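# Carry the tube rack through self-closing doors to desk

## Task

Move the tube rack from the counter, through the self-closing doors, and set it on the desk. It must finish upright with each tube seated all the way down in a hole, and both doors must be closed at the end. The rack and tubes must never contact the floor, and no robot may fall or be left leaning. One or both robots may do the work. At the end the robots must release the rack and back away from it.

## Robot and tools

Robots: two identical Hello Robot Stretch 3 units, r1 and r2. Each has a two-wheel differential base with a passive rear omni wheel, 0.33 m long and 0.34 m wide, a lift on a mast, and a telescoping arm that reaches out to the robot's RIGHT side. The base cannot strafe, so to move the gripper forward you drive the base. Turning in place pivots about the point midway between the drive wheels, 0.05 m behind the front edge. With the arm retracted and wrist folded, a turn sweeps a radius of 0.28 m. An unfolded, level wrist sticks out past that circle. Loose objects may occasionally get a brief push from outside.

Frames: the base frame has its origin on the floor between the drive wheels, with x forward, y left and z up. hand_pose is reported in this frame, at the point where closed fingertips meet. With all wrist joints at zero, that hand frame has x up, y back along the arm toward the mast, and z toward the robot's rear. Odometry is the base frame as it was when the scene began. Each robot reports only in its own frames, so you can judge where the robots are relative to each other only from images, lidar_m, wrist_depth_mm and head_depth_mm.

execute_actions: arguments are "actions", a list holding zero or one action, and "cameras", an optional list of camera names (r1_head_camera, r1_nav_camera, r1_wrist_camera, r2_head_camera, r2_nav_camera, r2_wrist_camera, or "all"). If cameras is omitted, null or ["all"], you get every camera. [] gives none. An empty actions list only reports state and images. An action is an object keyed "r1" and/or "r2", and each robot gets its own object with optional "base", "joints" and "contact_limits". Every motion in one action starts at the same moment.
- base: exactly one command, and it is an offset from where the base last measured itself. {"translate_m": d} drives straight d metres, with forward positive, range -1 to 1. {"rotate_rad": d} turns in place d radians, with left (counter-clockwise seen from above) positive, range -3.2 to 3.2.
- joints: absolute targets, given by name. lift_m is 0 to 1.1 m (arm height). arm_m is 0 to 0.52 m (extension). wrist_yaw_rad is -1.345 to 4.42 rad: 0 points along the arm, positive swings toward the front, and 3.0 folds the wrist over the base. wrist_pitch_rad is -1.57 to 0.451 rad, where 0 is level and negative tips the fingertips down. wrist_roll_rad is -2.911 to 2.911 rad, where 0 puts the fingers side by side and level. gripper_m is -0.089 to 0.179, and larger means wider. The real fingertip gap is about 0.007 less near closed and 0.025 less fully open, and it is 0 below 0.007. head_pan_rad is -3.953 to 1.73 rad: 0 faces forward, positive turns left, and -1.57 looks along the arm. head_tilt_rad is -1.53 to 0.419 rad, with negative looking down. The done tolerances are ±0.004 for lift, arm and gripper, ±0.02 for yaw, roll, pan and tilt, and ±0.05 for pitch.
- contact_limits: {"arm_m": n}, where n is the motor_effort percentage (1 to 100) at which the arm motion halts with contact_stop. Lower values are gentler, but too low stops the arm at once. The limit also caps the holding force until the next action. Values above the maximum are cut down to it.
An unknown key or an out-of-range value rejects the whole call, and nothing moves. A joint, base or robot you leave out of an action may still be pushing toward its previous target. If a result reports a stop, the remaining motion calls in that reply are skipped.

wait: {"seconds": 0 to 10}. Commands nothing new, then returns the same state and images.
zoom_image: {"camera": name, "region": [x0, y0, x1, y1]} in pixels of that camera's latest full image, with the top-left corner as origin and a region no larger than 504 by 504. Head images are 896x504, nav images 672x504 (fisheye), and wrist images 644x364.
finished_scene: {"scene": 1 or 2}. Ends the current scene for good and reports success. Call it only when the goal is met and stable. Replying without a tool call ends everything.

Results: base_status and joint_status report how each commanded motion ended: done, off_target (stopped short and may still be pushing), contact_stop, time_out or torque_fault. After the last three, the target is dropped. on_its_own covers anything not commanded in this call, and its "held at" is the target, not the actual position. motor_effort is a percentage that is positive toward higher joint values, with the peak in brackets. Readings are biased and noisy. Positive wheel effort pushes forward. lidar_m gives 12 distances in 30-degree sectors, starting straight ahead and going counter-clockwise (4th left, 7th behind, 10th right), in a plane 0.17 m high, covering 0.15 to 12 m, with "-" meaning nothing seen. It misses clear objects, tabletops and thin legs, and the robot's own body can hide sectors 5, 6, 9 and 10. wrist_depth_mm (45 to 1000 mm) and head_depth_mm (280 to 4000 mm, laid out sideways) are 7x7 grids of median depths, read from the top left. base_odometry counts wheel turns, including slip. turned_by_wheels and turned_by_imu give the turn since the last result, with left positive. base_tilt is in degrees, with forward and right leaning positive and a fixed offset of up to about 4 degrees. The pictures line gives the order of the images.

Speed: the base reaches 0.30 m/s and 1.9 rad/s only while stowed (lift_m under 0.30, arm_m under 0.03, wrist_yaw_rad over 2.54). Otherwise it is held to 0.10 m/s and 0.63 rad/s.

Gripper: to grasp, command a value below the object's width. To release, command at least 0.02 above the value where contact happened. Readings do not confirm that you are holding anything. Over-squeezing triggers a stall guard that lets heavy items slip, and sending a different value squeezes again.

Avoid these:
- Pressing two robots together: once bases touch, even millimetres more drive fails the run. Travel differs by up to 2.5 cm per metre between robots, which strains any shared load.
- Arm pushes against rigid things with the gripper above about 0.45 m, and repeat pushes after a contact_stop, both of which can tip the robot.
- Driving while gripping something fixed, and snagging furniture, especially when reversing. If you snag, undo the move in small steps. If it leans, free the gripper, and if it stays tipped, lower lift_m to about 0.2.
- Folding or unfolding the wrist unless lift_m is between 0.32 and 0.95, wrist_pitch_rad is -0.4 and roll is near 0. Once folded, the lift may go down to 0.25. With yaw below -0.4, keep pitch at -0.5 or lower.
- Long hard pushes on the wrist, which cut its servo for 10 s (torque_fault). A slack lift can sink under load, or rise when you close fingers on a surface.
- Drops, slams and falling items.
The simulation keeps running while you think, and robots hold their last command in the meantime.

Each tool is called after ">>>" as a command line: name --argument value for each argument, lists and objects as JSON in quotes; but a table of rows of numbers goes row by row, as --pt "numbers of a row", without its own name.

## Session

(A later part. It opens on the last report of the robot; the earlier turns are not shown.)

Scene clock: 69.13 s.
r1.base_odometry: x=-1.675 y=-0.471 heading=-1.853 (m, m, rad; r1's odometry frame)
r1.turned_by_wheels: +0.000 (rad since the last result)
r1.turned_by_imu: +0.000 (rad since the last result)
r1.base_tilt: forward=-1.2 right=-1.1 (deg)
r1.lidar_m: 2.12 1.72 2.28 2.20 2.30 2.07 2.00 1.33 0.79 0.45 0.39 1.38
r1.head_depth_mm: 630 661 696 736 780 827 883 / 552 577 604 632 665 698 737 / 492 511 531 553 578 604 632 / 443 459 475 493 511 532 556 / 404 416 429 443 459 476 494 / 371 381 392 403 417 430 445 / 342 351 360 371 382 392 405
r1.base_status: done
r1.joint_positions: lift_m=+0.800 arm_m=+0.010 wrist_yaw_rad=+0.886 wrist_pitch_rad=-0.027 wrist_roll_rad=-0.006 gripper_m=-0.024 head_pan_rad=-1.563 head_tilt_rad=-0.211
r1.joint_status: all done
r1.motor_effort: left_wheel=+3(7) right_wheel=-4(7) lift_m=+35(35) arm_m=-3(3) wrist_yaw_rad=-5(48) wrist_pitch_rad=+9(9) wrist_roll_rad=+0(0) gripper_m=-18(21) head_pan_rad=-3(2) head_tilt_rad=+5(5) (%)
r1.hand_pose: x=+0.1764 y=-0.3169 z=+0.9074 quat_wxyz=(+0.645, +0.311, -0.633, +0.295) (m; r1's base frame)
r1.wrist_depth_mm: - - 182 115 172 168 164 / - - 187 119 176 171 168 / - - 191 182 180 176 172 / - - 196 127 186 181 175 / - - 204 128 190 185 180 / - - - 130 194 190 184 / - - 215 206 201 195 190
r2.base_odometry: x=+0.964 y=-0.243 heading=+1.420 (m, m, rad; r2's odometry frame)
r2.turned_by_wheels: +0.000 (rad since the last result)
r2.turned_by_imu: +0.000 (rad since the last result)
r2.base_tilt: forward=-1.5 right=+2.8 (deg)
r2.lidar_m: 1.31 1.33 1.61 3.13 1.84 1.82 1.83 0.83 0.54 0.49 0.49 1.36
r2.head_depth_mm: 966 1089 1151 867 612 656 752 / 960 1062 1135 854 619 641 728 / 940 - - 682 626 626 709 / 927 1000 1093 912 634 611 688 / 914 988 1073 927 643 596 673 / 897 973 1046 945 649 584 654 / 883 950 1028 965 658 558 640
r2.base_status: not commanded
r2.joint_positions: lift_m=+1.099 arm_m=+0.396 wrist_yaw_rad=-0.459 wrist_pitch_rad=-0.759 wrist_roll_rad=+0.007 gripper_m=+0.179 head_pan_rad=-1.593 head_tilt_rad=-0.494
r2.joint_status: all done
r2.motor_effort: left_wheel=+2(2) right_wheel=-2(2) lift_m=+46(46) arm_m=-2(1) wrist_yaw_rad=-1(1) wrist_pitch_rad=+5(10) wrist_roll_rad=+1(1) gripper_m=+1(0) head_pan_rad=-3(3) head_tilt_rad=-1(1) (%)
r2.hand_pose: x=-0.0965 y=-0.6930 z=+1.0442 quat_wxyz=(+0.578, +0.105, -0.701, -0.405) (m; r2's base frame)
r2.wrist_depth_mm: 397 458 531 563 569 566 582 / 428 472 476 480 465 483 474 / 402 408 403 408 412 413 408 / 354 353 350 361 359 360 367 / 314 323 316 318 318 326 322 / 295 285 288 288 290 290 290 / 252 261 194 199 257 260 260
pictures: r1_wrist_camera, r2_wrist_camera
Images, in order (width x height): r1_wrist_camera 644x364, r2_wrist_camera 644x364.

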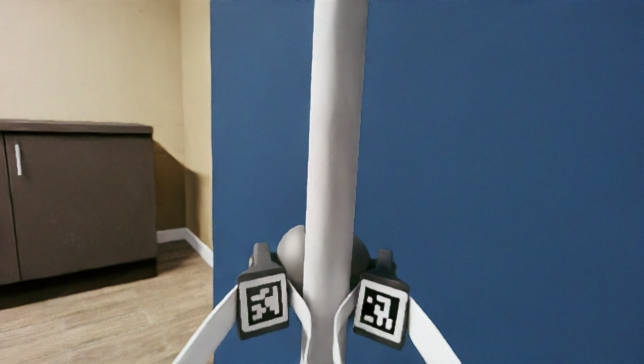

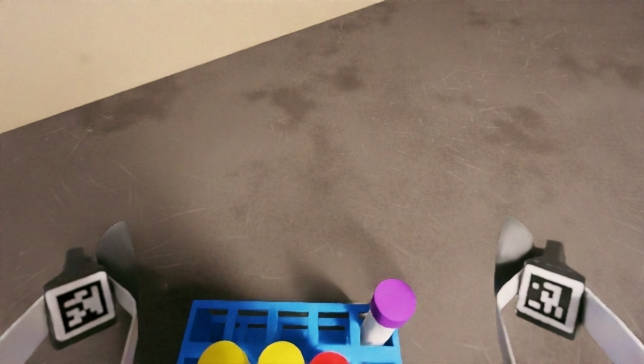

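>>> execute_actions --actions '[{"r1":{"base":{"translate_m":-0.06},"joints":{"wrist_yaw_rad":1.05}},"r2":{"base":{"translate_m":0.017},"joints":{"wrist_pitch_rad":-0.93,"arm_m":0.393}}}]' --cameras '["r2_wrist_camera"]'

>>> execute_actions --actions '[{"r1":{"base":{"translate_m":-0.06},"joints":{"wrist_yaw_rad":1.2}},"r2":{"joints":{"lift_m":1.03}}}]' --cameras '["r1_wrist_camera","r2_wrist_camera"]'

Scene clock: 71.27 s.
r1.base_odometry: x=-1.658 y=-0.413 heading=-1.853 (m, m, rad; r1's odometry frame)
r1.turned_by_wheels: +0.000 (rad since the last result)
r1.turned_by_imu: -0.001 (rad since the last result)
r1.base_tilt: forward=-1.3 right=-1.1 (deg)
r1.lidar_m: 2.19 1.78 2.28 2.20 2.30 2.01 1.94 1.33 0.87 0.45 0.37 0.37
r1.head_depth_mm: 689 727 765 809 860 922 979 / 591 617 644 676 714 752 794 / 518 537 558 582 609 635 665 / 460 475 492 511 530 550 575 / 414 426 440 454 469 486 503 / 376 387 398 409 422 436 450 / 345 353 363 372 382 393 405
r1.base_status: done
r1.joint_positions: lift_m=+0.800 arm_m=+0.010 wrist_yaw_rad=+1.051 wrist_pitch_rad=-0.027 wrist_roll_rad=-0.006 gripper_m=-0.024 head_pan_rad=-1.563 head_tilt_rad=-0.211
r1.joint_status: all done
r1.motor_effort: left_wheel=+2(4) right_wheel=-3(7) lift_m=+35(35) arm_m=-2(2) wrist_yaw_rad=-1(49) wrist_pitch_rad=+9(9) wrist_roll_rad=+1(0) gripper_m=-19(23) head_pan_rad=-2(2) head_tilt_rad=+5(6) (%)
r1.hand_pose: x=+0.2004 y=-0.2821 z=+0.9074 quat_wxyz=(+0.618, +0.362, -0.605, +0.347) (m; r1's base frame)
r1.wrist_depth_mm: - - 189 115 170 162 154 / - - 195 118 173 165 157 / - - 199 125 178 169 161 / - - 206 187 182 172 164 / - - 213 129 187 177 167 / - - - 130 189 180 171 / - - 224 205 198 185 176
r2.base_odometry: x=+0.967 y=-0.226 heading=+1.420 (m, m, rad; r2's odometry frame)
r2.turned_by_wheels: +0.000 (rad since the last result)
r2.turned_by_imu: +0.000 (rad since the last result)
r2.base_tilt: forward=-1.5 right=+2.6 (deg)
r2.lidar_m: 1.30 1.31 1.59 3.10 1.91 1.84 1.85 0.82 0.53 0.49 0.49 1.35
r2.head_depth_mm: 963 1084 1148 867 612 653 743 / 954 1058 1133 741 619 636 724 / 943 - - 720 627 620 705 / 925 995 1095 913 636 607 686 / 913 982 1068 930 642 594 668 / 896 965 1043 945 652 580 653 / 880 950 1027 966 660 558 637
r2.base_status: done
r2.joint_positions: lift_m=+1.099 arm_m=+0.393 wrist_yaw_rad=-0.459 wrist_pitch_rad=-0.936 wrist_roll_rad=+0.007 gripper_m=+0.179 head_pan_rad=-1.593 head_tilt_rad=-0.494
r2.joint_status: all done
r2.motor_effort: left_wheel=+3(9) right_wheel=-2(4) lift_m=+46(46) arm_m=-1(4) wrist_yaw_rad=-2(2) wrist_pitch_rad=+3(4) wrist_roll_rad=+1(1) gripper_m=+1(1) head_pan_rad=-3(3) head_tilt_rad=-1(1) (%)
r2.hand_pose: x=-0.0802 y=-0.6570 z=+1.0174 quat_wxyz=(+0.540, +0.166, -0.689, -0.455) (m; r2's base frame)
r2.wrist_depth_mm: 403 398 396 401 405 407 403 / 356 355 357 361 363 361 367 / 323 333 329 331 327 331 330 / 297 298 301 304 303 302 303 / 275 279 229 203 199 283 281 / - 257 184 182 228 259 267 / 236 239 235 235 235 242 242
pictures: r2_wrist_camera
Images, in order (width x height): r2_wrist_camera 644x364.

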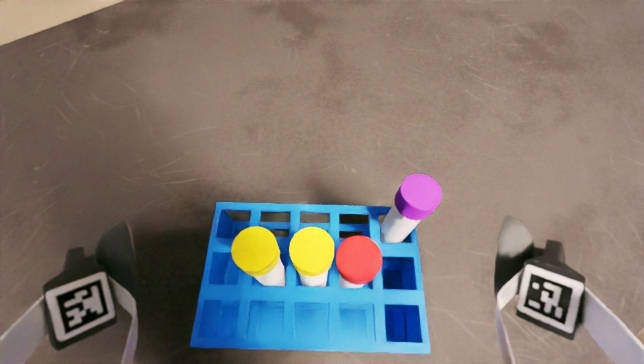

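Scene clock: 72.87 s.
r1.base_odometry: x=-1.641 y=-0.355 heading=-1.853 (m, m, rad; r1's odometry frame)
r1.turned_by_wheels: +0.000 (rad since the last result)
r1.turned_by_imu: -0.001 (rad since the last result)
r1.base_tilt: forward=-1.2 right=-1.1 (deg)
r1.lidar_m: 2.25 1.83 2.29 2.21 2.30 1.94 1.89 1.33 0.96 0.46 0.36 0.36
r1.head_depth_mm: 775 817 854 896 938 974 1041 / 644 674 705 739 778 825 872 / 549 571 594 617 645 675 707 / 480 495 514 531 552 575 597 / 426 439 452 467 481 497 515 / 383 393 404 415 428 439 454 / 348 356 364 374 384 394 405
r1.base_status: done
r1.joint_positions: lift_m=+0.800 arm_m=+0.010 wrist_yaw_rad=+1.202 wrist_pitch_rad=-0.027 wrist_roll_rad=-0.006 gripper_m=-0.024 head_pan_rad=-1.563 head_tilt_rad=-0.211
r1.joint_status: all done
r1.motor_effort: left_wheel=+2(6) right_wheel=-3(7) lift_m=+35(35) arm_m=-3(2) wrist_yaw_rad=-1(51) wrist_pitch_rad=+9(9) wrist_roll_rad=+0(0) gripper_m=-18(22) head_pan_rad=-2(2) head_tilt_rad=+5(5) (%)
r1.hand_pose: x=+0.2169 y=-0.2474 z=+0.9074 quat_wxyz=(+0.591, +0.407, -0.576, +0.393) (m; r1's base frame)
r1.wrist_depth_mm: - - - 116 168 157 147 / - - - 119 172 160 150 / - - - 183 176 163 153 / - - - 186 180 167 156 / - - - 129 184 171 159 / - - - 130 185 175 162 / - - - 205 194 179 166
r2.base_odometry: x=+0.967 y=-0.226 heading=+1.420 (m, m, rad; r2's odometry frame)
r2.turned_by_wheels: +0.000 (rad since the last result)
r2.turned_by_imu: +0.000 (rad since the last result)
r2.base_tilt: forward=-1.5 right=+2.7 (deg)
r2.lidar_m: 1.30 1.31 1.59 3.10 1.97 1.85 1.85 0.82 0.53 0.49 0.49 1.35
r2.head_depth_mm: 982 1052 - 867 613 651 745 / 964 1028 1156 849 619 637 724 / 944 1009 - 688 627 621 705 / 926 1000 1082 913 634 607 685 / 910 985 1064 931 643 593 669 / 897 967 1045 949 651 580 652 / 883 948 1024 965 660 558 638
r2.base_status: not commanded
r2.joint_positions: lift_m=+1.031 arm_m=+0.393 wrist_yaw_rad=-0.459 wrist_pitch_rad=-0.937 wrist_roll_rad=+0.007 gripper_m=+0.179 head_pan_rad=-1.593 head_tilt_rad=-0.494
r2.joint_status: all done
r2.motor_effort: left_wheel=+2(3) right_wheel=-3(2) lift_m=+15(41) arm_m=-2(2) wrist_yaw_rad=-1(2) wrist_pitch_rad=+4(4) wrist_roll_rad=+1(1) gripper_m=+1(1) head_pan_rad=-3(3) head_tilt_rad=-1(2) (%)
r2.hand_pose: x=-0.0802 y=-0.6569 z=+0.9487 quat_wxyz=(+0.539, +0.166, -0.689, -0.455) (m; r2's base frame)
r2.wrist_depth_mm: 292 295 293 296 297 302 300 / 264 264 267 265 268 264 272 / 240 240 244 245 239 113 246 / 224 222 85 86 86 224 226 / 204 202 122 117 118 208 210 / - 127 150 121 122 122 195 / - 139 113 113 146 176 178
pictures: r1_wrist_camera, r2_wrist_camera
Images, in order (width x height): r1_wrist_camera 644x364, r2_wrist_camera 644x364.

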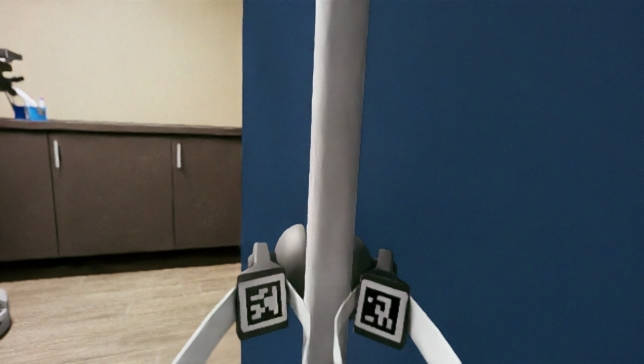

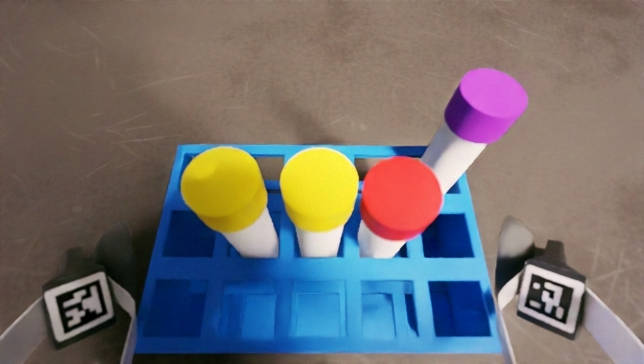

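>>> execute_actions --actions '[{"r1":{"base":{"translate_m":-0.055},"joints":{"wrist_yaw_rad":1.31}},"r2":{"joints":{"gripper_m":0.105}}}]' --cameras '[]'

>>> execute_actions --actions '[{"r1":{"base":{"translate_m":-0.055},"joints":{"wrist_yaw_rad":1.41}},"r2":{"joints":{"lift_m":1.08,"head_pan_rad":-1.75}}}]' --cameras '["r1_wrist_camera","r2_wrist_camera","r2_head_camera"]'

Scene clock: 74.70 s.
r1.base_odometry: x=-1.626 y=-0.303 heading=-1.853 (m, m, rad; r1's odometry frame)
r1.turned_by_wheels: +0.000 (rad since the last result)
r1.turned_by_imu: -0.001 (rad since the last result)
r1.base_tilt: forward=-1.3 right=-1.1 (deg)
r1.lidar_m: 2.30 1.88 2.28 2.21 2.30 1.89 1.83 1.33 0.97 0.46 0.35 0.35
r1.head_depth_mm: 806 838 875 909 946 992 1037 / 713 745 782 824 868 922 977 / 591 614 639 667 694 728 761 / 505 521 538 558 579 600 625 / 441 454 467 481 496 512 528 / 392 402 412 422 435 447 459 / 352 360 368 376 386 395 406
r1.base_status: done
r1.joint_positions: lift_m=+0.800 arm_m=+0.010 wrist_yaw_rad=+1.322 wrist_pitch_rad=-0.027 wrist_roll_rad=-0.006 gripper_m=-0.024 head_pan_rad=-1.563 head_tilt_rad=-0.211
r1.joint_status: all done
r1.motor_effort: left_wheel=+3(5) right_wheel=-4(7) lift_m=+35(35) arm_m=-2(3) wrist_yaw_rad=-9(35) wrist_pitch_rad=+9(10) wrist_roll_rad=+1(0) gripper_m=-18(19) head_pan_rad=-2(2) head_tilt_rad=+5(6) (%)
r1.hand_pose: x=+0.2263 y=-0.2182 z=+0.9075 quat_wxyz=(+0.566, +0.440, -0.550, +0.428) (m; r1's base frame)
r1.wrist_depth_mm: - - - 116 166 154 142 / - - - 124 170 157 145 / - - - 124 173 160 148 / - - - 126 178 163 150 / - - - 128 181 166 153 / - - - 130 182 169 155 / - - - 203 191 173 159
r2.base_odometry: x=+0.967 y=-0.226 heading=+1.420 (m, m, rad; r2's odometry frame)
r2.turned_by_wheels: +0.000 (rad since the last result)
r2.turned_by_imu: +0.000 (rad since the last result)
r2.base_tilt: forward=-1.5 right=+2.6 (deg)
r2.lidar_m: 1.30 1.31 1.59 3.10 2.01 1.87 1.85 0.82 0.53 0.49 0.49 1.35
r2.head_depth_mm: 979 1059 - 876 614 652 744 / 964 1026 1155 882 622 635 724 / 945 1010 - 688 629 622 706 / 928 999 1079 922 635 606 688 / 912 984 1069 931 643 594 669 / 899 966 1048 948 651 581 654 / 884 954 1027 963 659 560 638
r2.base_status: not commanded
r2.joint_positions: lift_m=+1.031 arm_m=+0.393 wrist_yaw_rad=-0.460 wrist_pitch_rad=-0.905 wrist_roll_rad=+0.007 gripper_m=+0.107 head_pan_rad=-1.593 head_tilt_rad=-0.494
r2.joint_status: all done
r2.motor_effort: left_wheel=+4(2) right_wheel=-4(4) lift_m=+15(14) arm_m=+0(2) wrist_yaw_rad=+1(0) wrist_pitch_rad=-14(15) wrist_roll_rad=+1(1) gripper_m=-32(99) head_pan_rad=-3(3) head_tilt_rad=-1(2) (%)
r2.hand_pose: x=-0.0835 y=-0.6630 z=+0.9531 quat_wxyz=(+0.546, +0.154, -0.691, -0.447) (m; r2's base frame)
r2.wrist_depth_mm: 317 317 315 317 320 316 318 / 281 284 282 281 284 290 288 / 252 252 256 257 251 106 257 / 233 231 93 93 122 234 237 / 213 214 89 92 87 216 215 / 198 124 125 123 124 125 199 / 180 157 152 118 146 179 185
pictures: none
No camera images: the call's "cameras" was empty. Leave "cameras" out to get every camera's image.

Scene clock: 77.93 s.
r1.base_odometry: x=-1.611 y=-0.250 heading=-1.852 (m, m, rad; r1's odometry frame)
r1.turned_by_wheels: +0.000 (rad since the last result)
r1.turned_by_imu: -0.001 (rad since the last result)
r1.base_tilt: forward=-1.1 right=-1.1 (deg)
r1.lidar_m: 2.36 1.93 2.28 2.20 2.30 1.83 1.77 1.32 0.98 0.47 0.35 0.33
r1.head_depth_mm: 811 843 877 912 952 1003 1045 / 799 828 865 904 940 979 1033 / 651 677 703 732 764 800 837 / 540 558 576 595 617 639 664 / 463 474 487 502 517 533 549 / 404 413 424 434 445 456 469 / 359 366 374 382 390 400 409
r1.base_status: done
r1.joint_positions: lift_m=+0.800 arm_m=+0.010 wrist_yaw_rad=+1.431 wrist_pitch_rad=-0.026 wrist_roll_rad=-0.006 gripper_m=-0.024 head_pan_rad=-1.563 head_tilt_rad=-0.211
r1.joint_status: wrist_yaw_rad off_target (ended at +1.431, target +1.410)
r1.on_its_own: wrist_yaw_rad is at rest, and its effort (-16) is outside its rest range (-12 to +12)
r1.motor_effort: left_wheel=+3(3) right_wheel=-5(9) lift_m=+35(35) arm_m=-2(3) wrist_yaw_rad=-16(24) wrist_pitch_rad=+9(9) wrist_roll_rad=+1(0) gripper_m=-18(19) head_pan_rad=-2(2) head_tilt_rad=+6(5) (%)
r1.hand_pose: x=+0.2317 y=-0.1907 z=+0.9076 quat_wxyz=(+0.542, +0.470, -0.526, +0.458) (m; r1's base frame)
r1.wrist_depth_mm: - - - 117 165 151 138 / - - - 119 168 153 141 / - - - 121 172 156 143 / - - - 125 175 159 146 / - - - 127 179 162 148 / - - - 129 180 165 151 / - - - 142 183 169 154
r2.base_odometry: x=+0.967 y=-0.226 heading=+1.420 (m, m, rad; r2's odometry frame)
r2.turned_by_wheels: +0.000 (rad since the last result)
r2.turned_by_imu: +0.000 (rad since the last result)
r2.base_tilt: forward=-1.5 right=+2.7 (deg)
r2.lidar_m: 1.30 1.31 1.59 3.09 1.90 1.95 1.85 0.82 0.53 0.49 0.49 1.36
r2.head_depth_mm: 1067 - 1277 866 662 726 840 / 1039 - 1211 883 644 690 789 / 1000 - 1175 794 626 657 745 / 965 1033 1160 671 633 625 704 / 940 993 - 827 640 595 667 / 907 973 1045 942 648 554 637 / 880 942 1014 962 657 537 606
r2.base_status: not commanded
r2.joint_positions: lift_m=+1.079 arm_m=+0.393 wrist_yaw_rad=-0.459 wrist_pitch_rad=-0.943 wrist_roll_rad=+0.002 gripper_m=+0.110 head_pan_rad=-1.743 head_tilt_rad=-0.496
r2.joint_status: all done
r2.motor_effort: left_wheel=+1(12) right_wheel=-1(8) lift_m=+48(49) arm_m=-2(1) wrist_yaw_rad=+1(0) wrist_pitch_rad=+7(20) wrist_roll_rad=+4(8) gripper_m=-25(32) head_pan_rad=-3(14) head_tilt_rad=+0(1) (%)
r2.hand_pose: x=-0.0796 y=-0.6554 z=+0.9965 quat_wxyz=(+0.540, +0.169, -0.687, -0.457) (m; r2's base frame)
r2.wrist_depth_mm: 358 360 365 368 366 375 373 / 323 326 329 329 334 335 333 / 296 297 296 302 302 113 304 / 273 275 149 96 128 276 283 / 253 259 137 94 105 259 259 / 237 - 129 130 133 - 241 / 220 217 152 121 152 218 226
pictures: r1_wrist_camera, r2_head_camera (sideways: a quarter turn clockwise sets it upright), r2_wrist_camera
Images, in order (width x height): r1_wrist_camera 644x364, r2_head_camera 896x504, r2_wrist_camera 644x364.

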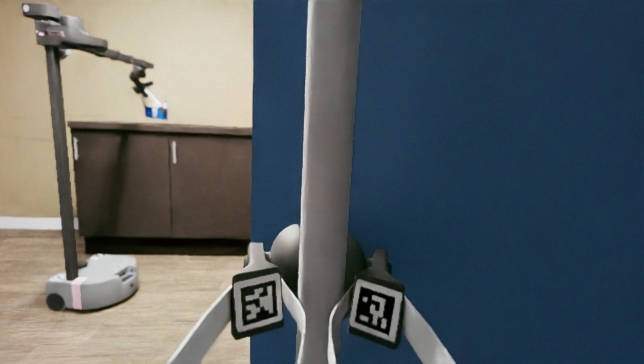

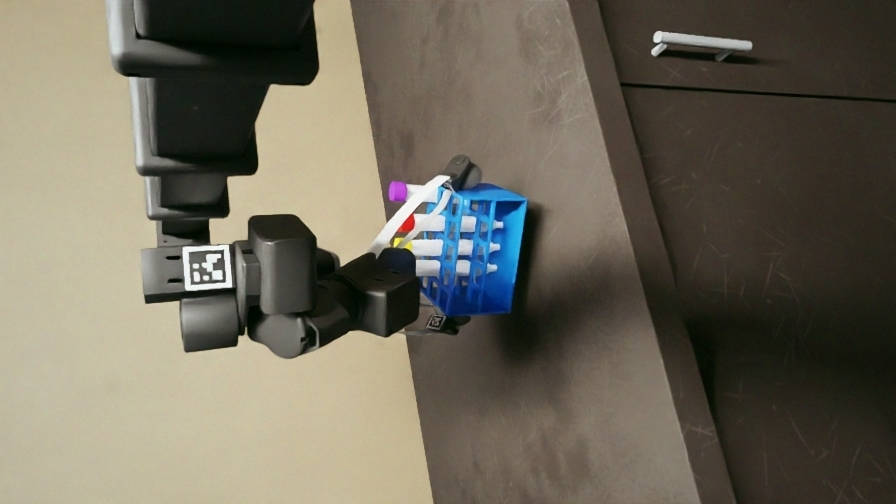

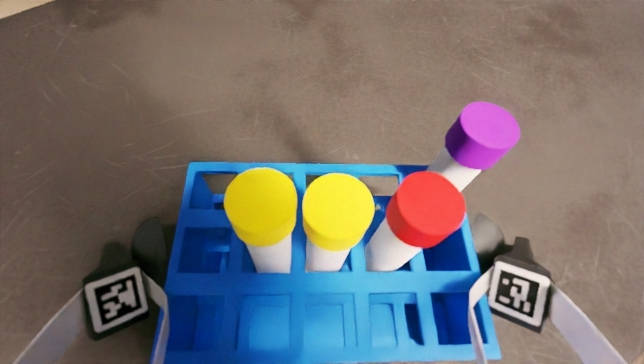

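>>> zoom_image --camera "r2_head_camera" --region '[370, 140, 570, 350]'

>>> zoom_image --camera "r1_wrist_camera" --region '[110, 50, 200, 130]'

Region (370, 140, 570, 350) of r2_head_camera's 896x504 image, scaled by 2.400, with more detail than that image has; it fills the left 480 columns of this view, and the rest is white.

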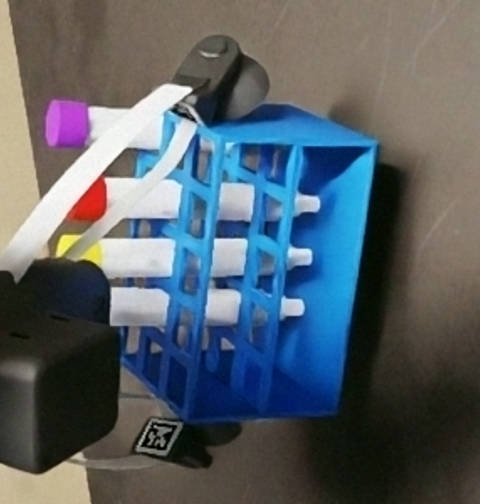

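Region (110, 50, 200, 130) of r1_wrist_camera's 644x364 image, scaled by 5.600.

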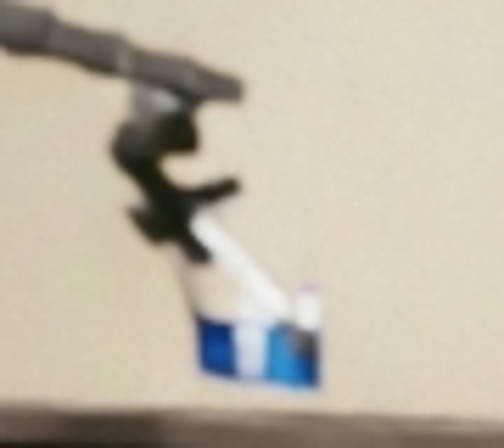

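>>> execute_actions --actions '[{"r1":{"base":{"translate_m":-0.05},"joints":{"wrist_yaw_rad":1.5}},"r2":{"joints":{"lift_m":1.042}}}]' --cameras '[]'

>>> execute_actions --actions '[{"r1":{"base":{"translate_m":-0.05},"joints":{"wrist_yaw_rad":1.56}},"r2":{"joints":{"gripper_m":0.179,"lift_m":1.06}}}]' --cameras '[]'

>>> execute_actions --actions '[{"r1":{"base":{"translate_m":-0.06},"joints":{"wrist_yaw_rad":1.61}},"r2":{"base":{"translate_m":-0.015},"joints":{"wrist_pitch_rad":-1.09,"arm_m":0.423}}}]' --cameras '["r1_wrist_camera","r2_wrist_camera"]'

Scene clock: 80.30 s.
r1.base_odometry: x=-1.597 y=-0.202 heading=-1.852 (m, m, rad; r1's odometry frame)
r1.turned_by_wheels: +0.000 (rad since the last result)
r1.turned_by_imu: -0.001 (rad since the last result)
r1.base_tilt: forward=-1.3 right=-0.9 (deg)
r1.lidar_m: 2.41 1.98 2.28 2.21 2.31 1.78 1.72 1.33 0.98 0.49 0.34 0.32
r1.head_depth_mm: 814 845 878 912 952 990 1042 / 807 840 874 915 953 997 1039 / 726 758 787 821 856 895 934 / 585 603 623 642 665 688 713 / 490 502 515 529 544 560 576 / 420 429 439 449 460 471 483 / 369 376 383 391 399 406 415
r1.base_status: done
r1.joint_positions: lift_m=+0.800 arm_m=+0.010 wrist_yaw_rad=+1.523 wrist_pitch_rad=-0.026 wrist_roll_rad=-0.006 gripper_m=-0.024 head_pan_rad=-1.563 head_tilt_rad=-0.211
r1.joint_status: wrist_yaw_rad off_target (ended at +1.523, target +1.500)
r1.on_its_own: wrist_yaw_rad is at rest, and its effort (-17) is outside its rest range (-12 to +12)
r1.motor_effort: left_wheel=+4(2) right_wheel=-5(10) lift_m=+35(35) arm_m=-1(2) wrist_yaw_rad=-17(17) wrist_pitch_rad=+9(9) wrist_roll_rad=+0(0) gripper_m=-20(19) head_pan_rad=-3(2) head_tilt_rad=+5(5) (%)
r1.hand_pose: x=+0.2339 y=-0.1673 z=+0.9078 quat_wxyz=(+0.520, +0.493, -0.504, +0.483) (m; r1's base frame)
r1.wrist_depth_mm: - - - 116 164 148 136 / - - - 118 167 151 138 / - - - 120 170 154 140 / - - - 125 175 157 143 / - - - 126 178 160 145 / - - - 128 177 163 148 / - - - 139 181 167 151
r2.base_odometry: x=+0.967 y=-0.226 heading=+1.420 (m, m, rad; r2's odometry frame)
r2.turned_by_wheels: +0.000 (rad since the last result)
r2.turned_by_imu: +0.000 (rad since the last result)
r2.base_tilt: forward=-1.4 right=+2.7 (deg)
r2.lidar_m: 1.30 1.31 1.59 3.11 1.92 2.05 1.85 0.82 0.53 0.49 0.49 1.35
r2.head_depth_mm: 1080 1166 - 814 664 727 836 / 1039 1111 - 874 644 690 788 / 1003 1067 1196 924 626 656 743 / 969 1021 - 680 632 624 704 / 935 1000 1073 851 642 595 667 / 909 974 1045 941 650 553 636 / 882 939 1013 961 659 538 606
r2.base_status: not commanded
r2.joint_positions: lift_m=+1.043 arm_m=+0.393 wrist_yaw_rad=-0.459 wrist_pitch_rad=-0.934 wrist_roll_rad=+0.002 gripper_m=+0.110 head_pan_rad=-1.743 head_tilt_rad=-0.496
r2.joint_status: all done
r2.motor_effort: left_wheel=+1(2) right_wheel=-2(2) lift_m=+13(35) arm_m=-1(1) wrist_yaw_rad=+0(1) wrist_pitch_rad=+2(7) wrist_roll_rad=+3(3) gripper_m=-25(25) head_pan_rad=-3(3) head_tilt_rad=+0(1) (%)
r2.hand_pose: x=-0.0805 y=-0.6572 z=+0.9611 quat_wxyz=(+0.542, +0.166, -0.687, -0.454) (m; r2's base frame)
r2.wrist_depth_mm: 310 317 317 312 316 322 323 / 282 280 283 286 286 288 291 / 257 255 259 259 262 111 263 / 236 236 149 150 129 237 241 / 218 222 135 92 94 222 223 / 200 - 128 129 132 135 207 / 188 187 149 122 154 188 192
pictures: none
No camera images: the call's "cameras" was empty. Leave "cameras" out to get every camera's image.

Scene clock: 81.73 s.
r1.base_odometry: x=-1.583 y=-0.154 heading=-1.851 (m, m, rad; r1's odometry frame)
r1.turned_by_wheels: +0.000 (rad since the last result)
r1.turned_by_imu: +0.000 (rad since the last result)
r1.base_tilt: forward=-1.3 right=-1.2 (deg)
r1.lidar_m: 2.46 2.02 2.28 2.21 2.30 1.73 1.67 1.33 0.98 0.51 0.34 0.31
r1.head_depth_mm: 811 844 878 914 951 995 1042 / 813 844 880 918 957 1003 1046 / 804 835 865 900 938 982 1027 / 649 668 689 711 733 758 783 / 526 540 553 567 582 597 613 / 444 452 462 471 481 491 502 / 384 389 396 403 411 419 426
r1.base_status: done
r1.joint_positions: lift_m=+0.800 arm_m=+0.010 wrist_yaw_rad=+1.595 wrist_pitch_rad=-0.025 wrist_roll_rad=-0.006 gripper_m=-0.024 head_pan_rad=-1.563 head_tilt_rad=-0.211
r1.joint_status: wrist_yaw_rad off_target (ended at +1.595, target +1.560)
r1.on_its_own: wrist_yaw_rad is at rest, and its effort (-26) is outside its rest range (-12 to +12)
r1.motor_effort: left_wheel=+5(5) right_wheel=-7(11) lift_m=+35(35) arm_m=+1(1) wrist_yaw_rad=-26(26) wrist_pitch_rad=+8(8) wrist_roll_rad=+1(0) gripper_m=-21(21) head_pan_rad=-2(2) head_tilt_rad=+6(5) (%)
r1.hand_pose: x=+0.2341 y=-0.1488 z=+0.9079 quat_wxyz=(+0.502, +0.511, -0.486, +0.501) (m; r1's base frame)
r1.wrist_depth_mm: - - - 114 163 147 134 / - - - 118 166 150 136 / - - - 123 169 153 139 / - - - 184 173 155 141 / - - - 128 177 158 144 / - - - 128 178 161 146 / - - - 135 179 165 149
r2.base_odometry: x=+0.967 y=-0.226 heading=+1.420 (m, m, rad; r2's odometry frame)
r2.turned_by_wheels: +0.000 (rad since the last result)
r2.turned_by_imu: +0.000 (rad since the last result)
r2.base_tilt: forward=-1.5 right=+2.7 (deg)
r2.lidar_m: 1.30 1.30 1.59 3.11 1.96 2.05 1.85 0.82 0.53 0.49 0.49 1.35
r2.head_depth_mm: 1080 1138 - 867 664 725 841 / 1037 1095 1230 878 643 688 786 / 1000 1062 1184 945 626 656 745 / 969 1021 - 687 632 625 704 / 936 993 - 846 642 596 666 / 908 972 1046 944 650 553 636 / 879 938 1013 959 658 539 603
r2.base_status: not commanded
r2.joint_positions: lift_m=+1.059 arm_m=+0.393 wrist_yaw_rad=-0.459 wrist_pitch_rad=-0.942 wrist_roll_rad=+0.002 gripper_m=+0.179 head_pan_rad=-1.743 head_tilt_rad=-0.496
r2.joint_status: all done
r2.motor_effort: left_wheel=+1(2) right_wheel=-1(2) lift_m=+47(53) arm_m=-1(2) wrist_yaw_rad=+0(0) wrist_pitch_rad=+7(7) wrist_roll_rad=+3(4) gripper_m=+1(100) head_pan_rad=-3(3) head_tilt_rad=-1(1) (%)
r2.hand_pose: x=-0.0797 y=-0.6556 z=+0.9766 quat_wxyz=(+0.540, +0.169, -0.687, -0.457) (m; r2's base frame)
r2.wrist_depth_mm: 333 330 332 338 338 338 341 / 301 297 300 304 305 306 309 / 275 272 276 276 275 279 280 / 249 251 252 251 164 253 255 / 233 234 108 108 111 240 241 / - 216 143 145 145 221 224 / 198 203 163 167 169 204 206
pictures: none
No camera images: the call's "cameras" was empty. Leave "cameras" out to get every camera's image.

Scene clock: 83.90 s.
r1.base_odometry: x=-1.567 y=-0.096 heading=-1.851 (m, m, rad; r1's odometry frame)
r1.turned_by_wheels: +0.000 (rad since the last result)
r1.turned_by_imu: -0.001 (rad since the last result)
r1.base_tilt: forward=-1.3 right=-1.1 (deg)
r1.lidar_m: 0.30 2.07 2.28 2.21 2.24 1.67 1.61 1.32 0.98 0.55 0.33 0.30
r1.head_depth_mm: 812 840 872 914 952 989 1040 / 812 842 879 919 957 999 1045 / 813 839 878 913 955 1001 1045 / 765 785 808 831 854 882 908 / 594 606 619 633 647 662 677 / 484 492 501 509 519 528 537 / 410 415 421 427 432 440 447
r1.base_status: done
r1.joint_positions: lift_m=+0.800 arm_m=+0.010 wrist_yaw_rad=+1.690 wrist_pitch_rad=-0.025 wrist_roll_rad=-0.006 gripper_m=-0.024 head_pan_rad=-1.563 head_tilt_rad=-0.211
r1.joint_status: wrist_yaw_rad off_target (ended at +1.690, target +1.610)
r1.on_its_own: wrist_yaw_rad is held at +1.678, not at your +1.610, by its stall guard, which is not easing now
r1.motor_effort: left_wheel=+3(8) right_wheel=-6(12) lift_m=+35(35) arm_m=+3(2) wrist_yaw_rad=-9(40) wrist_pitch_rad=+8(8) wrist_roll_rad=+0(1) gripper_m=-19(22) head_pan_rad=-2(2) head_tilt_rad=+5(6) (%)
r1.hand_pose: x=+0.2324 y=-0.1244 z=+0.9079 quat_wxyz=(+0.478, +0.533, -0.461, +0.524) (m; r1's base frame)
r1.wrist_depth_mm: - - - 115 164 147 134 / - - - 121 167 150 137 / - - - 122 171 153 139 / - - - 124 174 156 141 / - - - 127 177 159 143 / - - - 128 177 162 146 / - - - 202 187 165 149
r2.base_odometry: x=+0.965 y=-0.241 heading=+1.420 (m, m, rad; r2's odometry frame)
r2.turned_by_wheels: +0.000 (rad since the last result)
r2.turned_by_imu: +0.000 (rad since the last result)
r2.base_tilt: forward=-1.5 right=+2.7 (deg)
r2.lidar_m: 1.32 1.32 1.61 3.13 1.98 2.03 1.83 0.83 0.53 0.49 0.49 1.36
r2.head_depth_mm: 1077 1139 - 866 664 731 842 / 1041 1106 1228 880 643 695 795 / 1003 1058 1187 948 624 659 746 / 971 1022 1169 690 632 627 706 / 938 997 1085 869 641 598 670 / 910 974 1053 946 650 552 639 / 883 942 1018 956 657 539 610
r2.base_status: done
r2.joint_positions: lift_m=+1.059 arm_m=+0.423 wrist_yaw_rad=-0.459 wrist_pitch_rad=-1.093 wrist_roll_rad=+0.002 gripper_m=+0.179 head_pan_rad=-1.743 head_tilt_rad=-0.496
r2.joint_status: all done
r2.motor_effort: left_wheel=+1(3) right_wheel=+0(5) lift_m=+46(47) arm_m=+3(4) wrist_yaw_rad=+0(0) wrist_pitch_rad=+2(5) wrist_roll_rad=+3(3) gripper_m=+1(1) head_pan_rad=-3(3) head_tilt_rad=+0(1) (%)
r2.hand_pose: x=-0.0643 y=-0.6539 z=+0.9594 quat_wxyz=(+0.504, +0.220, -0.672, -0.496) (m; r2's base frame)
r2.wrist_depth_mm: 264 266 267 268 268 270 271 / 247 249 249 254 253 256 258 / 235 236 236 239 240 242 241 / 223 222 180 182 144 224 229 / 211 214 91 92 92 219 218 / - 201 114 130 131 203 210 / 189 192 159 157 158 195 197
pictures: r1_wrist_camera, r2_wrist_camera
Images, in order (width x height): r1_wrist_camera 644x364, r2_wrist_camera 644x364.

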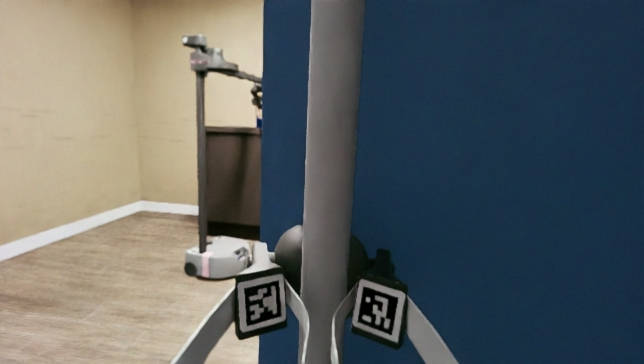

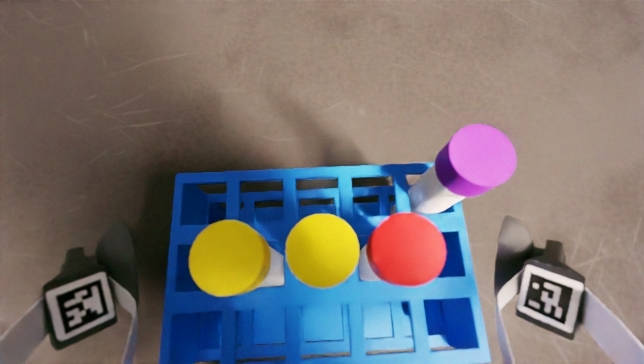

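>>> execute_actions --actions '[{"r1":{"base":{"translate_m":-0.07},"joints":{"wrist_yaw_rad":1.72}},"r2":{"joints":{"lift_m":1.04,"arm_m":0.412,"wrist_yaw_rad":-0.43}}}]' --cameras '["r2_wrist_camera"]'

>>> execute_actions --actions '[{"r1":{"base":{"translate_m":-0.07},"joints":{"wrist_yaw_rad":1.75}},"r2":{"joints":{"gripper_m":0.105}}}]' --cameras '["r1_wrist_camera","r2_wrist_camera"]'

Scene clock: 86.00 s.
r1.base_odometry: x=-1.547 y=-0.029 heading=-1.851 (m, m, rad; r1's odometry frame)
r1.turned_by_wheels: +0.000 (rad since the last result)
r1.turned_by_imu: -0.001 (rad since the last result)
r1.base_tilt: forward=-1.2 right=-1.0 (deg)
r1.lidar_m: 0.29 2.13 2.29 2.21 2.15 1.59 1.54 1.32 0.98 0.61 0.34 0.29
r1.head_depth_mm: 808 842 873 908 949 997 1039 / 813 846 881 917 956 995 1044 / 815 846 883 918 958 1002 1051 / 811 848 879 917 954 993 1047 / 715 726 737 749 765 774 787 / 555 562 571 577 582 591 600 / 454 458 463 468 472 478 483
r1.base_status: done
r1.joint_positions: lift_m=+0.800 arm_m=+0.010 wrist_yaw_rad=+1.746 wrist_pitch_rad=-0.025 wrist_roll_rad=-0.006 gripper_m=-0.024 head_pan_rad=-1.563 head_tilt_rad=-0.211
r1.joint_status: wrist_yaw_rad off_target (ended at +1.746, target +1.720)
r1.on_its_own: wrist_yaw_rad is at rest, and its effort (-20) is outside its rest range (-12 to +12)
r1.motor_effort: left_wheel=+5(5) right_wheel=-6(9) lift_m=+35(35) arm_m=+2(3) wrist_yaw_rad=-20(20) wrist_pitch_rad=+8(9) wrist_roll_rad=+0(0) gripper_m=-20(19) head_pan_rad=-2(2) head_tilt_rad=+5(5) (%)
r1.hand_pose: x=+0.2303 y=-0.1103 z=+0.9079 quat_wxyz=(+0.463, +0.546, -0.446, +0.538) (m; r1's base frame)
r1.wrist_depth_mm: - - - 115 163 148 135 / - - - 117 167 151 138 / - - - 120 170 154 140 / - - - 126 174 157 143 / - - - 125 178 160 145 / - - - 127 177 163 147 / - - - 136 181 166 150
r2.base_odometry: x=+0.965 y=-0.241 heading=+1.420 (m, m, rad; r2's odometry frame)
r2.turned_by_wheels: +0.000 (rad since the last result)
r2.turned_by_imu: +0.000 (rad since the last result)
r2.base_tilt: forward=-1.5 right=+2.6 (deg)
r2.lidar_m: 1.32 1.32 1.61 3.15 2.03 2.03 1.83 0.83 0.53 0.49 0.49 1.35
r2.head_depth_mm: 1080 1171 - 778 665 733 842 / 1043 1107 - 880 643 695 793 / 1004 1063 1196 902 625 660 746 / 966 1025 - 692 635 628 708 / 934 1004 1076 850 641 598 672 / 912 974 1047 943 648 553 640 / 882 942 1010 959 657 539 609
r2.base_status: not commanded
r2.joint_positions: lift_m=+1.041 arm_m=+0.412 wrist_yaw_rad=-0.431 wrist_pitch_rad=-1.087 wrist_roll_rad=+0.002 gripper_m=+0.179 head_pan_rad=-1.743 head_tilt_rad=-0.496
r2.joint_status: lift_m contact_stop (moved -0.018 of -0.019); the others done
r2.on_its_own: lift_m is slack since a contact_stop, until your next command for it
r2.motor_effort: left_wheel=+3(2) right_wheel=-2(2) lift_m=+31(45) arm_m=-2(1) wrist_yaw_rad=+2(0) wrist_pitch_rad=-2(3) wrist_roll_rad=+3(3) gripper_m=+0(0) head_pan_rad=-3(3) head_tilt_rad=-1(1) (%)
r2.hand_pose: x=-0.0625 y=-0.6460 z=+0.9417 quat_wxyz=(+0.512, +0.227, -0.670, -0.487) (m; r2's base frame)
r2.wrist_depth_mm: 244 247 246 247 252 250 253 / 231 230 233 234 235 234 236 / 218 220 221 220 221 85 223 / 206 205 125 78 78 208 211 / 196 128 75 76 76 199 201 / - 117 118 118 118 122 192 / 177 127 111 144 145 178 181
pictures: r2_wrist_camera
Images, in order (width x height): r2_wrist_camera 644x364.

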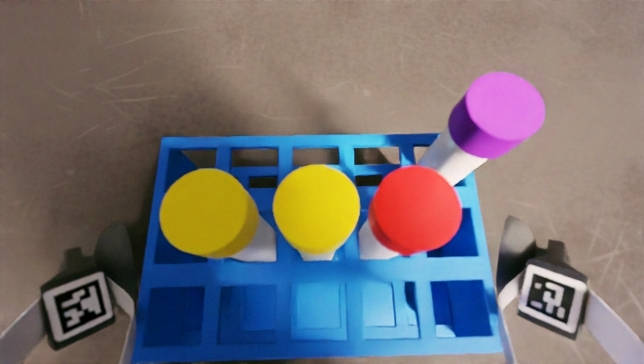

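not run: a stop came earlier in this reply.

>>> execute_actions --actions '[{"r1":{"base":{"translate_m":-0.07},"joints":{"wrist_yaw_rad":1.78}},"r2":{"joints":{"lift_m":1.049}}}]' --cameras '[]'

>>> execute_actions --actions '[{"r2":{"joints":{"gripper_m":0.105}}}]' --cameras '["r1_wrist_camera","r2_wrist_camera"]'

>>> execute_actions --actions '[{"r2":{"joints":{"lift_m":1.09}}}]' --cameras '["r2_head_camera","r2_wrist_camera"]'

Scene clock: 88.13 s.
r1.base_odometry: x=-1.528 y=+0.038 heading=-1.851 (m, m, rad; r1's odometry frame)
r1.turned_by_wheels: +0.000 (rad since the last result)
r1.turned_by_imu: -0.001 (rad since the last result)
r1.base_tilt: forward=-1.2 right=-1.0 (deg)
r1.lidar_m: 0.28 2.20 2.29 2.21 2.06 1.53 1.47 1.32 0.98 0.72 0.35 0.28
r1.head_depth_mm: 812 841 873 909 950 989 1035 / 810 843 878 916 957 999 1043 / 818 847 881 920 961 1005 1051 / 823 850 886 923 958 1011 1059 / 806 844 870 903 940 965 977 / 667 670 674 679 682 687 692 / 521 523 526 530 532 534 536
r1.base_status: done
r1.joint_positions: lift_m=+0.800 arm_m=+0.010 wrist_yaw_rad=+1.794 wrist_pitch_rad=-0.025 wrist_roll_rad=-0.005 gripper_m=-0.024 head_pan_rad=-1.563 head_tilt_rad=-0.211
r1.joint_status: all done
r1.motor_effort: left_wheel=+3(3) right_wheel=-5(8) lift_m=+35(35) arm_m=+3(2) wrist_yaw_rad=-11(9) wrist_pitch_rad=+9(9) wrist_roll_rad=+0(0) gripper_m=-19(17) head_pan_rad=-3(2) head_tilt_rad=+5(6) (%)
r1.hand_pose: x=+0.2279 y=-0.0983 z=+0.9079 quat_wxyz=(+0.450, +0.557, -0.433, +0.549) (m; r1's base frame)
r1.wrist_depth_mm: - - - 115 164 150 139 / - - - 119 168 153 141 / - - - 121 171 157 144 / - - - 123 175 159 147 / - - - 125 179 163 149 / - - - 127 179 166 152 / - - - 201 189 169 154
r2.base_odometry: x=+0.965 y=-0.241 heading=+1.420 (m, m, rad; r2's odometry frame)
r2.turned_by_wheels: +0.000 (rad since the last result)
r2.turned_by_imu: +0.000 (rad since the last result)
r2.base_tilt: forward=-1.5 right=+2.7 (deg)
r2.lidar_m: 1.32 1.32 1.61 3.13 2.11 2.03 1.84 0.83 0.53 0.49 0.49 1.36
r2.head_depth_mm: 1086 1159 - 815 664 731 840 / 1046 1112 1227 879 644 693 795 / 1001 1067 1195 893 623 657 745 / 972 1028 1169 719 632 626 707 / 937 1001 - 872 640 598 672 / 910 974 1050 939 649 552 640 / 881 940 1011 961 656 539 607
r2.base_status: not commanded
r2.joint_positions: lift_m=+1.048 arm_m=+0.412 wrist_yaw_rad=-0.431 wrist_pitch_rad=-1.093 wrist_roll_rad=+0.002 gripper_m=+0.179 head_pan_rad=-1.743 head_tilt_rad=-0.496
r2.joint_status: all done
r2.motor_effort: left_wheel=+1(1) right_wheel=-1(2) lift_m=+47(46) arm_m=-2(1) wrist_yaw_rad=+1(3) wrist_pitch_rad=+2(2) wrist_roll_rad=+3(3) gripper_m=+0(0) head_pan_rad=-3(3) head_tilt_rad=-1(1) (%)
r2.hand_pose: x=-0.0619 y=-0.6447 z=+0.9484 quat_wxyz=(+0.511, +0.229, -0.669, -0.489) (m; r2's base frame)
r2.wrist_depth_mm: 248 251 253 251 257 257 259 / 236 237 238 239 240 241 244 / 224 225 223 225 226 91 229 / 210 210 132 85 85 215 216 / 202 200 81 81 82 205 208 / - 125 152 124 124 132 198 / 180 181 149 117 150 186 185
pictures: none
No camera images: the call's "cameras" was empty. Leave "cameras" out to get every camera's image.

Scene clock: 89.37 s.
r1.base_odometry: x=-1.528 y=+0.038 heading=-1.851 (m, m, rad; r1's odometry frame)
r1.turned_by_wheels: +0.000 (rad since the last result)
r1.turned_by_imu: +0.000 (rad since the last result)
r1.base_tilt: forward=-1.3 right=-1.1 (deg)
r1.lidar_m: 0.28 2.20 2.29 2.21 2.06 1.52 1.47 1.32 0.97 0.71 0.35 0.28
r1.head_depth_mm: 807 839 872 909 951 988 1038 / 813 842 876 913 954 999 1042 / 816 849 883 918 955 1005 1054 / 819 851 882 918 965 1007 1052 / 807 841 871 902 943 966 974 / 665 669 673 678 681 685 689 / 521 523 526 529 530 533 536
r1.base_status: not commanded
r1.joint_positions: lift_m=+0.800 arm_m=+0.010 wrist_yaw_rad=+1.794 wrist_pitch_rad=-0.025 wrist_roll_rad=-0.005 gripper_m=-0.024 head_pan_rad=-1.563 head_tilt_rad=-0.211
r1.joint_status: not commanded
r1.motor_effort: left_wheel=+3(3) right_wheel=-5(5) lift_m=+35(35) arm_m=+2(2) wrist_yaw_rad=-10(10) wrist_pitch_rad=+8(8) wrist_roll_rad=+0(0) gripper_m=-19(18) head_pan_rad=-2(2) head_tilt_rad=+6(6) (%)
r1.hand_pose: x=+0.2279 y=-0.0983 z=+0.9079 quat_wxyz=(+0.450, +0.557, -0.433, +0.549) (m; r1's base frame)
r1.wrist_depth_mm: - - - 115 164 150 139 / - - - 119 168 153 141 / - - - 121 171 156 143 / - - - 123 175 159 146 / - - - 125 179 163 148 / - - - 127 180 166 152 / - - - 202 188 170 155
r2.base_odometry: x=+0.965 y=-0.241 heading=+1.420 (m, m, rad; r2's odometry frame)
r2.turned_by_wheels: +0.000 (rad since the last result)
r2.turned_by_imu: +0.000 (rad since the last result)
r2.base_tilt: forward=-1.4 right=+2.6 (deg)
r2.lidar_m: 1.32 1.32 1.60 3.13 2.11 2.03 1.83 0.82 0.53 0.49 0.49 1.36
r2.head_depth_mm: 1081 1157 - 816 666 731 839 / 1038 1112 1236 878 643 694 795 / 1006 1065 1197 950 624 660 750 / 972 1028 1171 690 632 627 710 / 939 999 - 848 640 601 671 / 911 976 1053 945 647 553 639 / 884 944 1011 962 657 539 609
r2.base_status: not commanded
r2.joint_positions: lift_m=+1.049 arm_m=+0.412 wrist_yaw_rad=-0.431 wrist_pitch_rad=-1.091 wrist_roll_rad=+0.004 gripper_m=+0.107 head_pan_rad=-1.743 head_tilt_rad=-0.496
r2.joint_status: all done
r2.motor_effort: left_wheel=+1(1) right_wheel=-1(1) lift_m=+41(46) arm_m=-2(2) wrist_yaw_rad=+1(2) wrist_pitch_rad=+0(2) wrist_roll_rad=+2(3) gripper_m=-31(99) head_pan_rad=-3(3) head_tilt_rad=+0(1) (%)
r2.hand_pose: x=-0.0621 y=-0.6452 z=+0.9489 quat_wxyz=(+0.511, +0.228, -0.670, -0.489) (m; r2's base frame)
r2.wrist_depth_mm: 252 253 257 257 259 258 260 / 239 238 240 239 242 243 243 / 225 225 226 227 223 93 230 / 214 211 137 134 87 218 219 / 202 203 82 83 83 207 206 / 194 127 154 125 145 126 198 / - 182 150 119 151 185 188
pictures: r1_wrist_camera, r2_wrist_camera
Images, in order (width x height): r1_wrist_camera 644x364, r2_wrist_camera 644x364.

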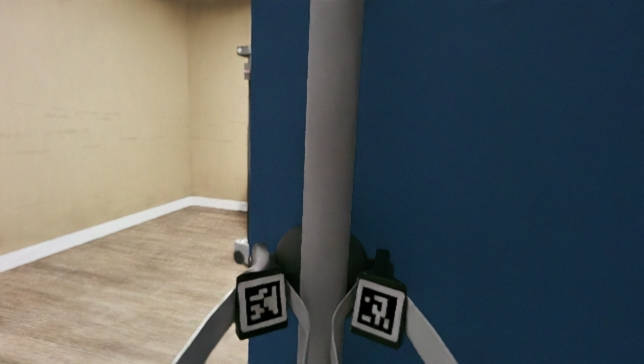

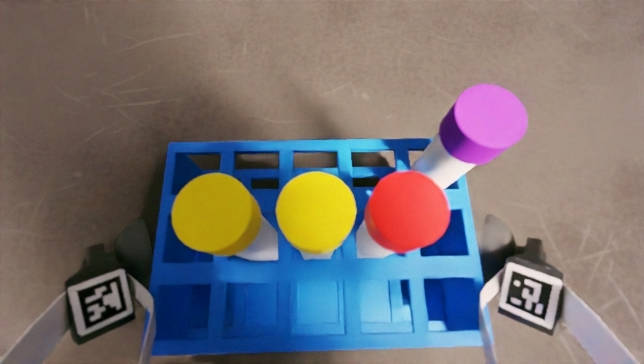

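Scene clock: 91.07 s.
r1.base_odometry: x=-1.528 y=+0.038 heading=-1.851 (m, m, rad; r1's odometry frame)
r1.turned_by_wheels: +0.000 (rad since the last result)
r1.turned_by_imu: +0.000 (rad since the last result)
r1.base_tilt: forward=-1.3 right=-1.1 (deg)
r1.lidar_m: 0.28 2.20 2.29 2.21 2.06 1.52 1.47 1.32 0.98 0.72 0.35 0.28
r1.head_depth_mm: 809 840 874 909 948 994 1038 / 814 843 878 913 953 993 1043 / 817 849 881 923 958 1001 1047 / 821 851 887 921 961 1011 1054 / 809 839 869 903 943 963 973 / 666 669 673 677 683 686 692 / 521 523 525 529 531 533 536
r1.base_status: not commanded
r1.joint_positions: lift_m=+0.800 arm_m=+0.010 wrist_yaw_rad=+1.794 wrist_pitch_rad=-0.025 wrist_roll_rad=-0.005 gripper_m=-0.024 head_pan_rad=-1.563 head_tilt_rad=-0.211
r1.joint_status: not commanded
r1.motor_effort: left_wheel=+3(3) right_wheel=-5(5) lift_m=+35(35) arm_m=+2(2) wrist_yaw_rad=-10(10) wrist_pitch_rad=+9(8) wrist_roll_rad=+0(0) gripper_m=-19(18) head_pan_rad=-2(2) head_tilt_rad=+5(5) (%)
r1.hand_pose: x=+0.2279 y=-0.0983 z=+0.9079 quat_wxyz=(+0.450, +0.557, -0.433, +0.549) (m; r1's base frame)
r1.wrist_depth_mm: - - - 115 165 150 138 / - - - 119 168 153 141 / - - - 120 171 156 144 / - - - 123 175 159 146 / - - - 125 179 163 149 / - - - 127 179 166 152 / - - - 202 187 170 155
r2.base_odometry: x=+0.965 y=-0.241 heading=+1.420 (m, m, rad; r2's odometry frame)
r2.turned_by_wheels: +0.000 (rad since the last result)
r2.turned_by_imu: +0.000 (rad since the last result)
r2.base_tilt: forward=-1.6 right=+2.8 (deg)
r2.lidar_m: 1.31 1.32 1.61 3.13 2.11 2.03 1.83 0.83 0.53 0.49 0.49 1.36
r2.head_depth_mm: 1060 - 1272 867 664 731 844 / 1031 - 1219 878 642 690 795 / 1004 1112 1177 888 626 659 749 / 969 - 1159 655 633 629 708 / 938 988 - 826 640 599 670 / 906 976 1050 943 649 554 639 / 881 943 1014 959 657 539 609
r2.base_status: not commanded
r2.joint_positions: lift_m=+1.089 arm_m=+0.412 wrist_yaw_rad=-0.429 wrist_pitch_rad=-1.098 wrist_roll_rad=+0.001 gripper_m=+0.113 head_pan_rad=-1.743 head_tilt_rad=-0.496
r2.joint_status: all done
r2.on_its_own: gripper_m is held at +0.112, not at your +0.105, by its stall guard, which is not easing now
r2.motor_effort: left_wheel=+1(7) right_wheel=-1(8) lift_m=+48(51) arm_m=-1(1) wrist_yaw_rad=+0(1) wrist_pitch_rad=+4(17) wrist_roll_rad=+3(8) gripper_m=-23(31) head_pan_rad=-3(3) head_tilt_rad=+0(1) (%)
r2.hand_pose: x=-0.0613 y=-0.6437 z=+0.9889 quat_wxyz=(+0.510, +0.232, -0.668, -0.490) (m; r2's base frame)
r2.wrist_depth_mm: 296 300 302 303 307 305 310 / 283 283 281 285 286 288 292 / 263 268 273 270 273 101 275 / 252 254 143 143 139 254 261 / 242 242 86 88 89 247 248 / 234 - 146 130 133 134 238 / 218 218 147 124 151 221 -
pictures: r2_head_camera (sideways: a quarter turn clockwise sets it upright), r2_wrist_camera
Images, in order (width x height): r2_head_camera 896x504, r2_wrist_camera 644x364.

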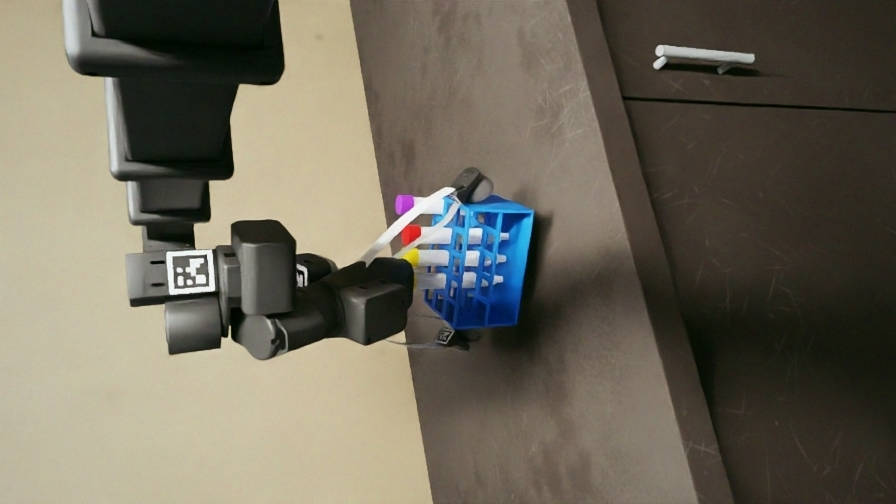

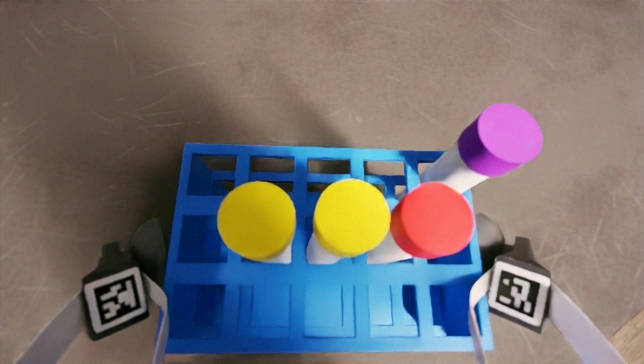

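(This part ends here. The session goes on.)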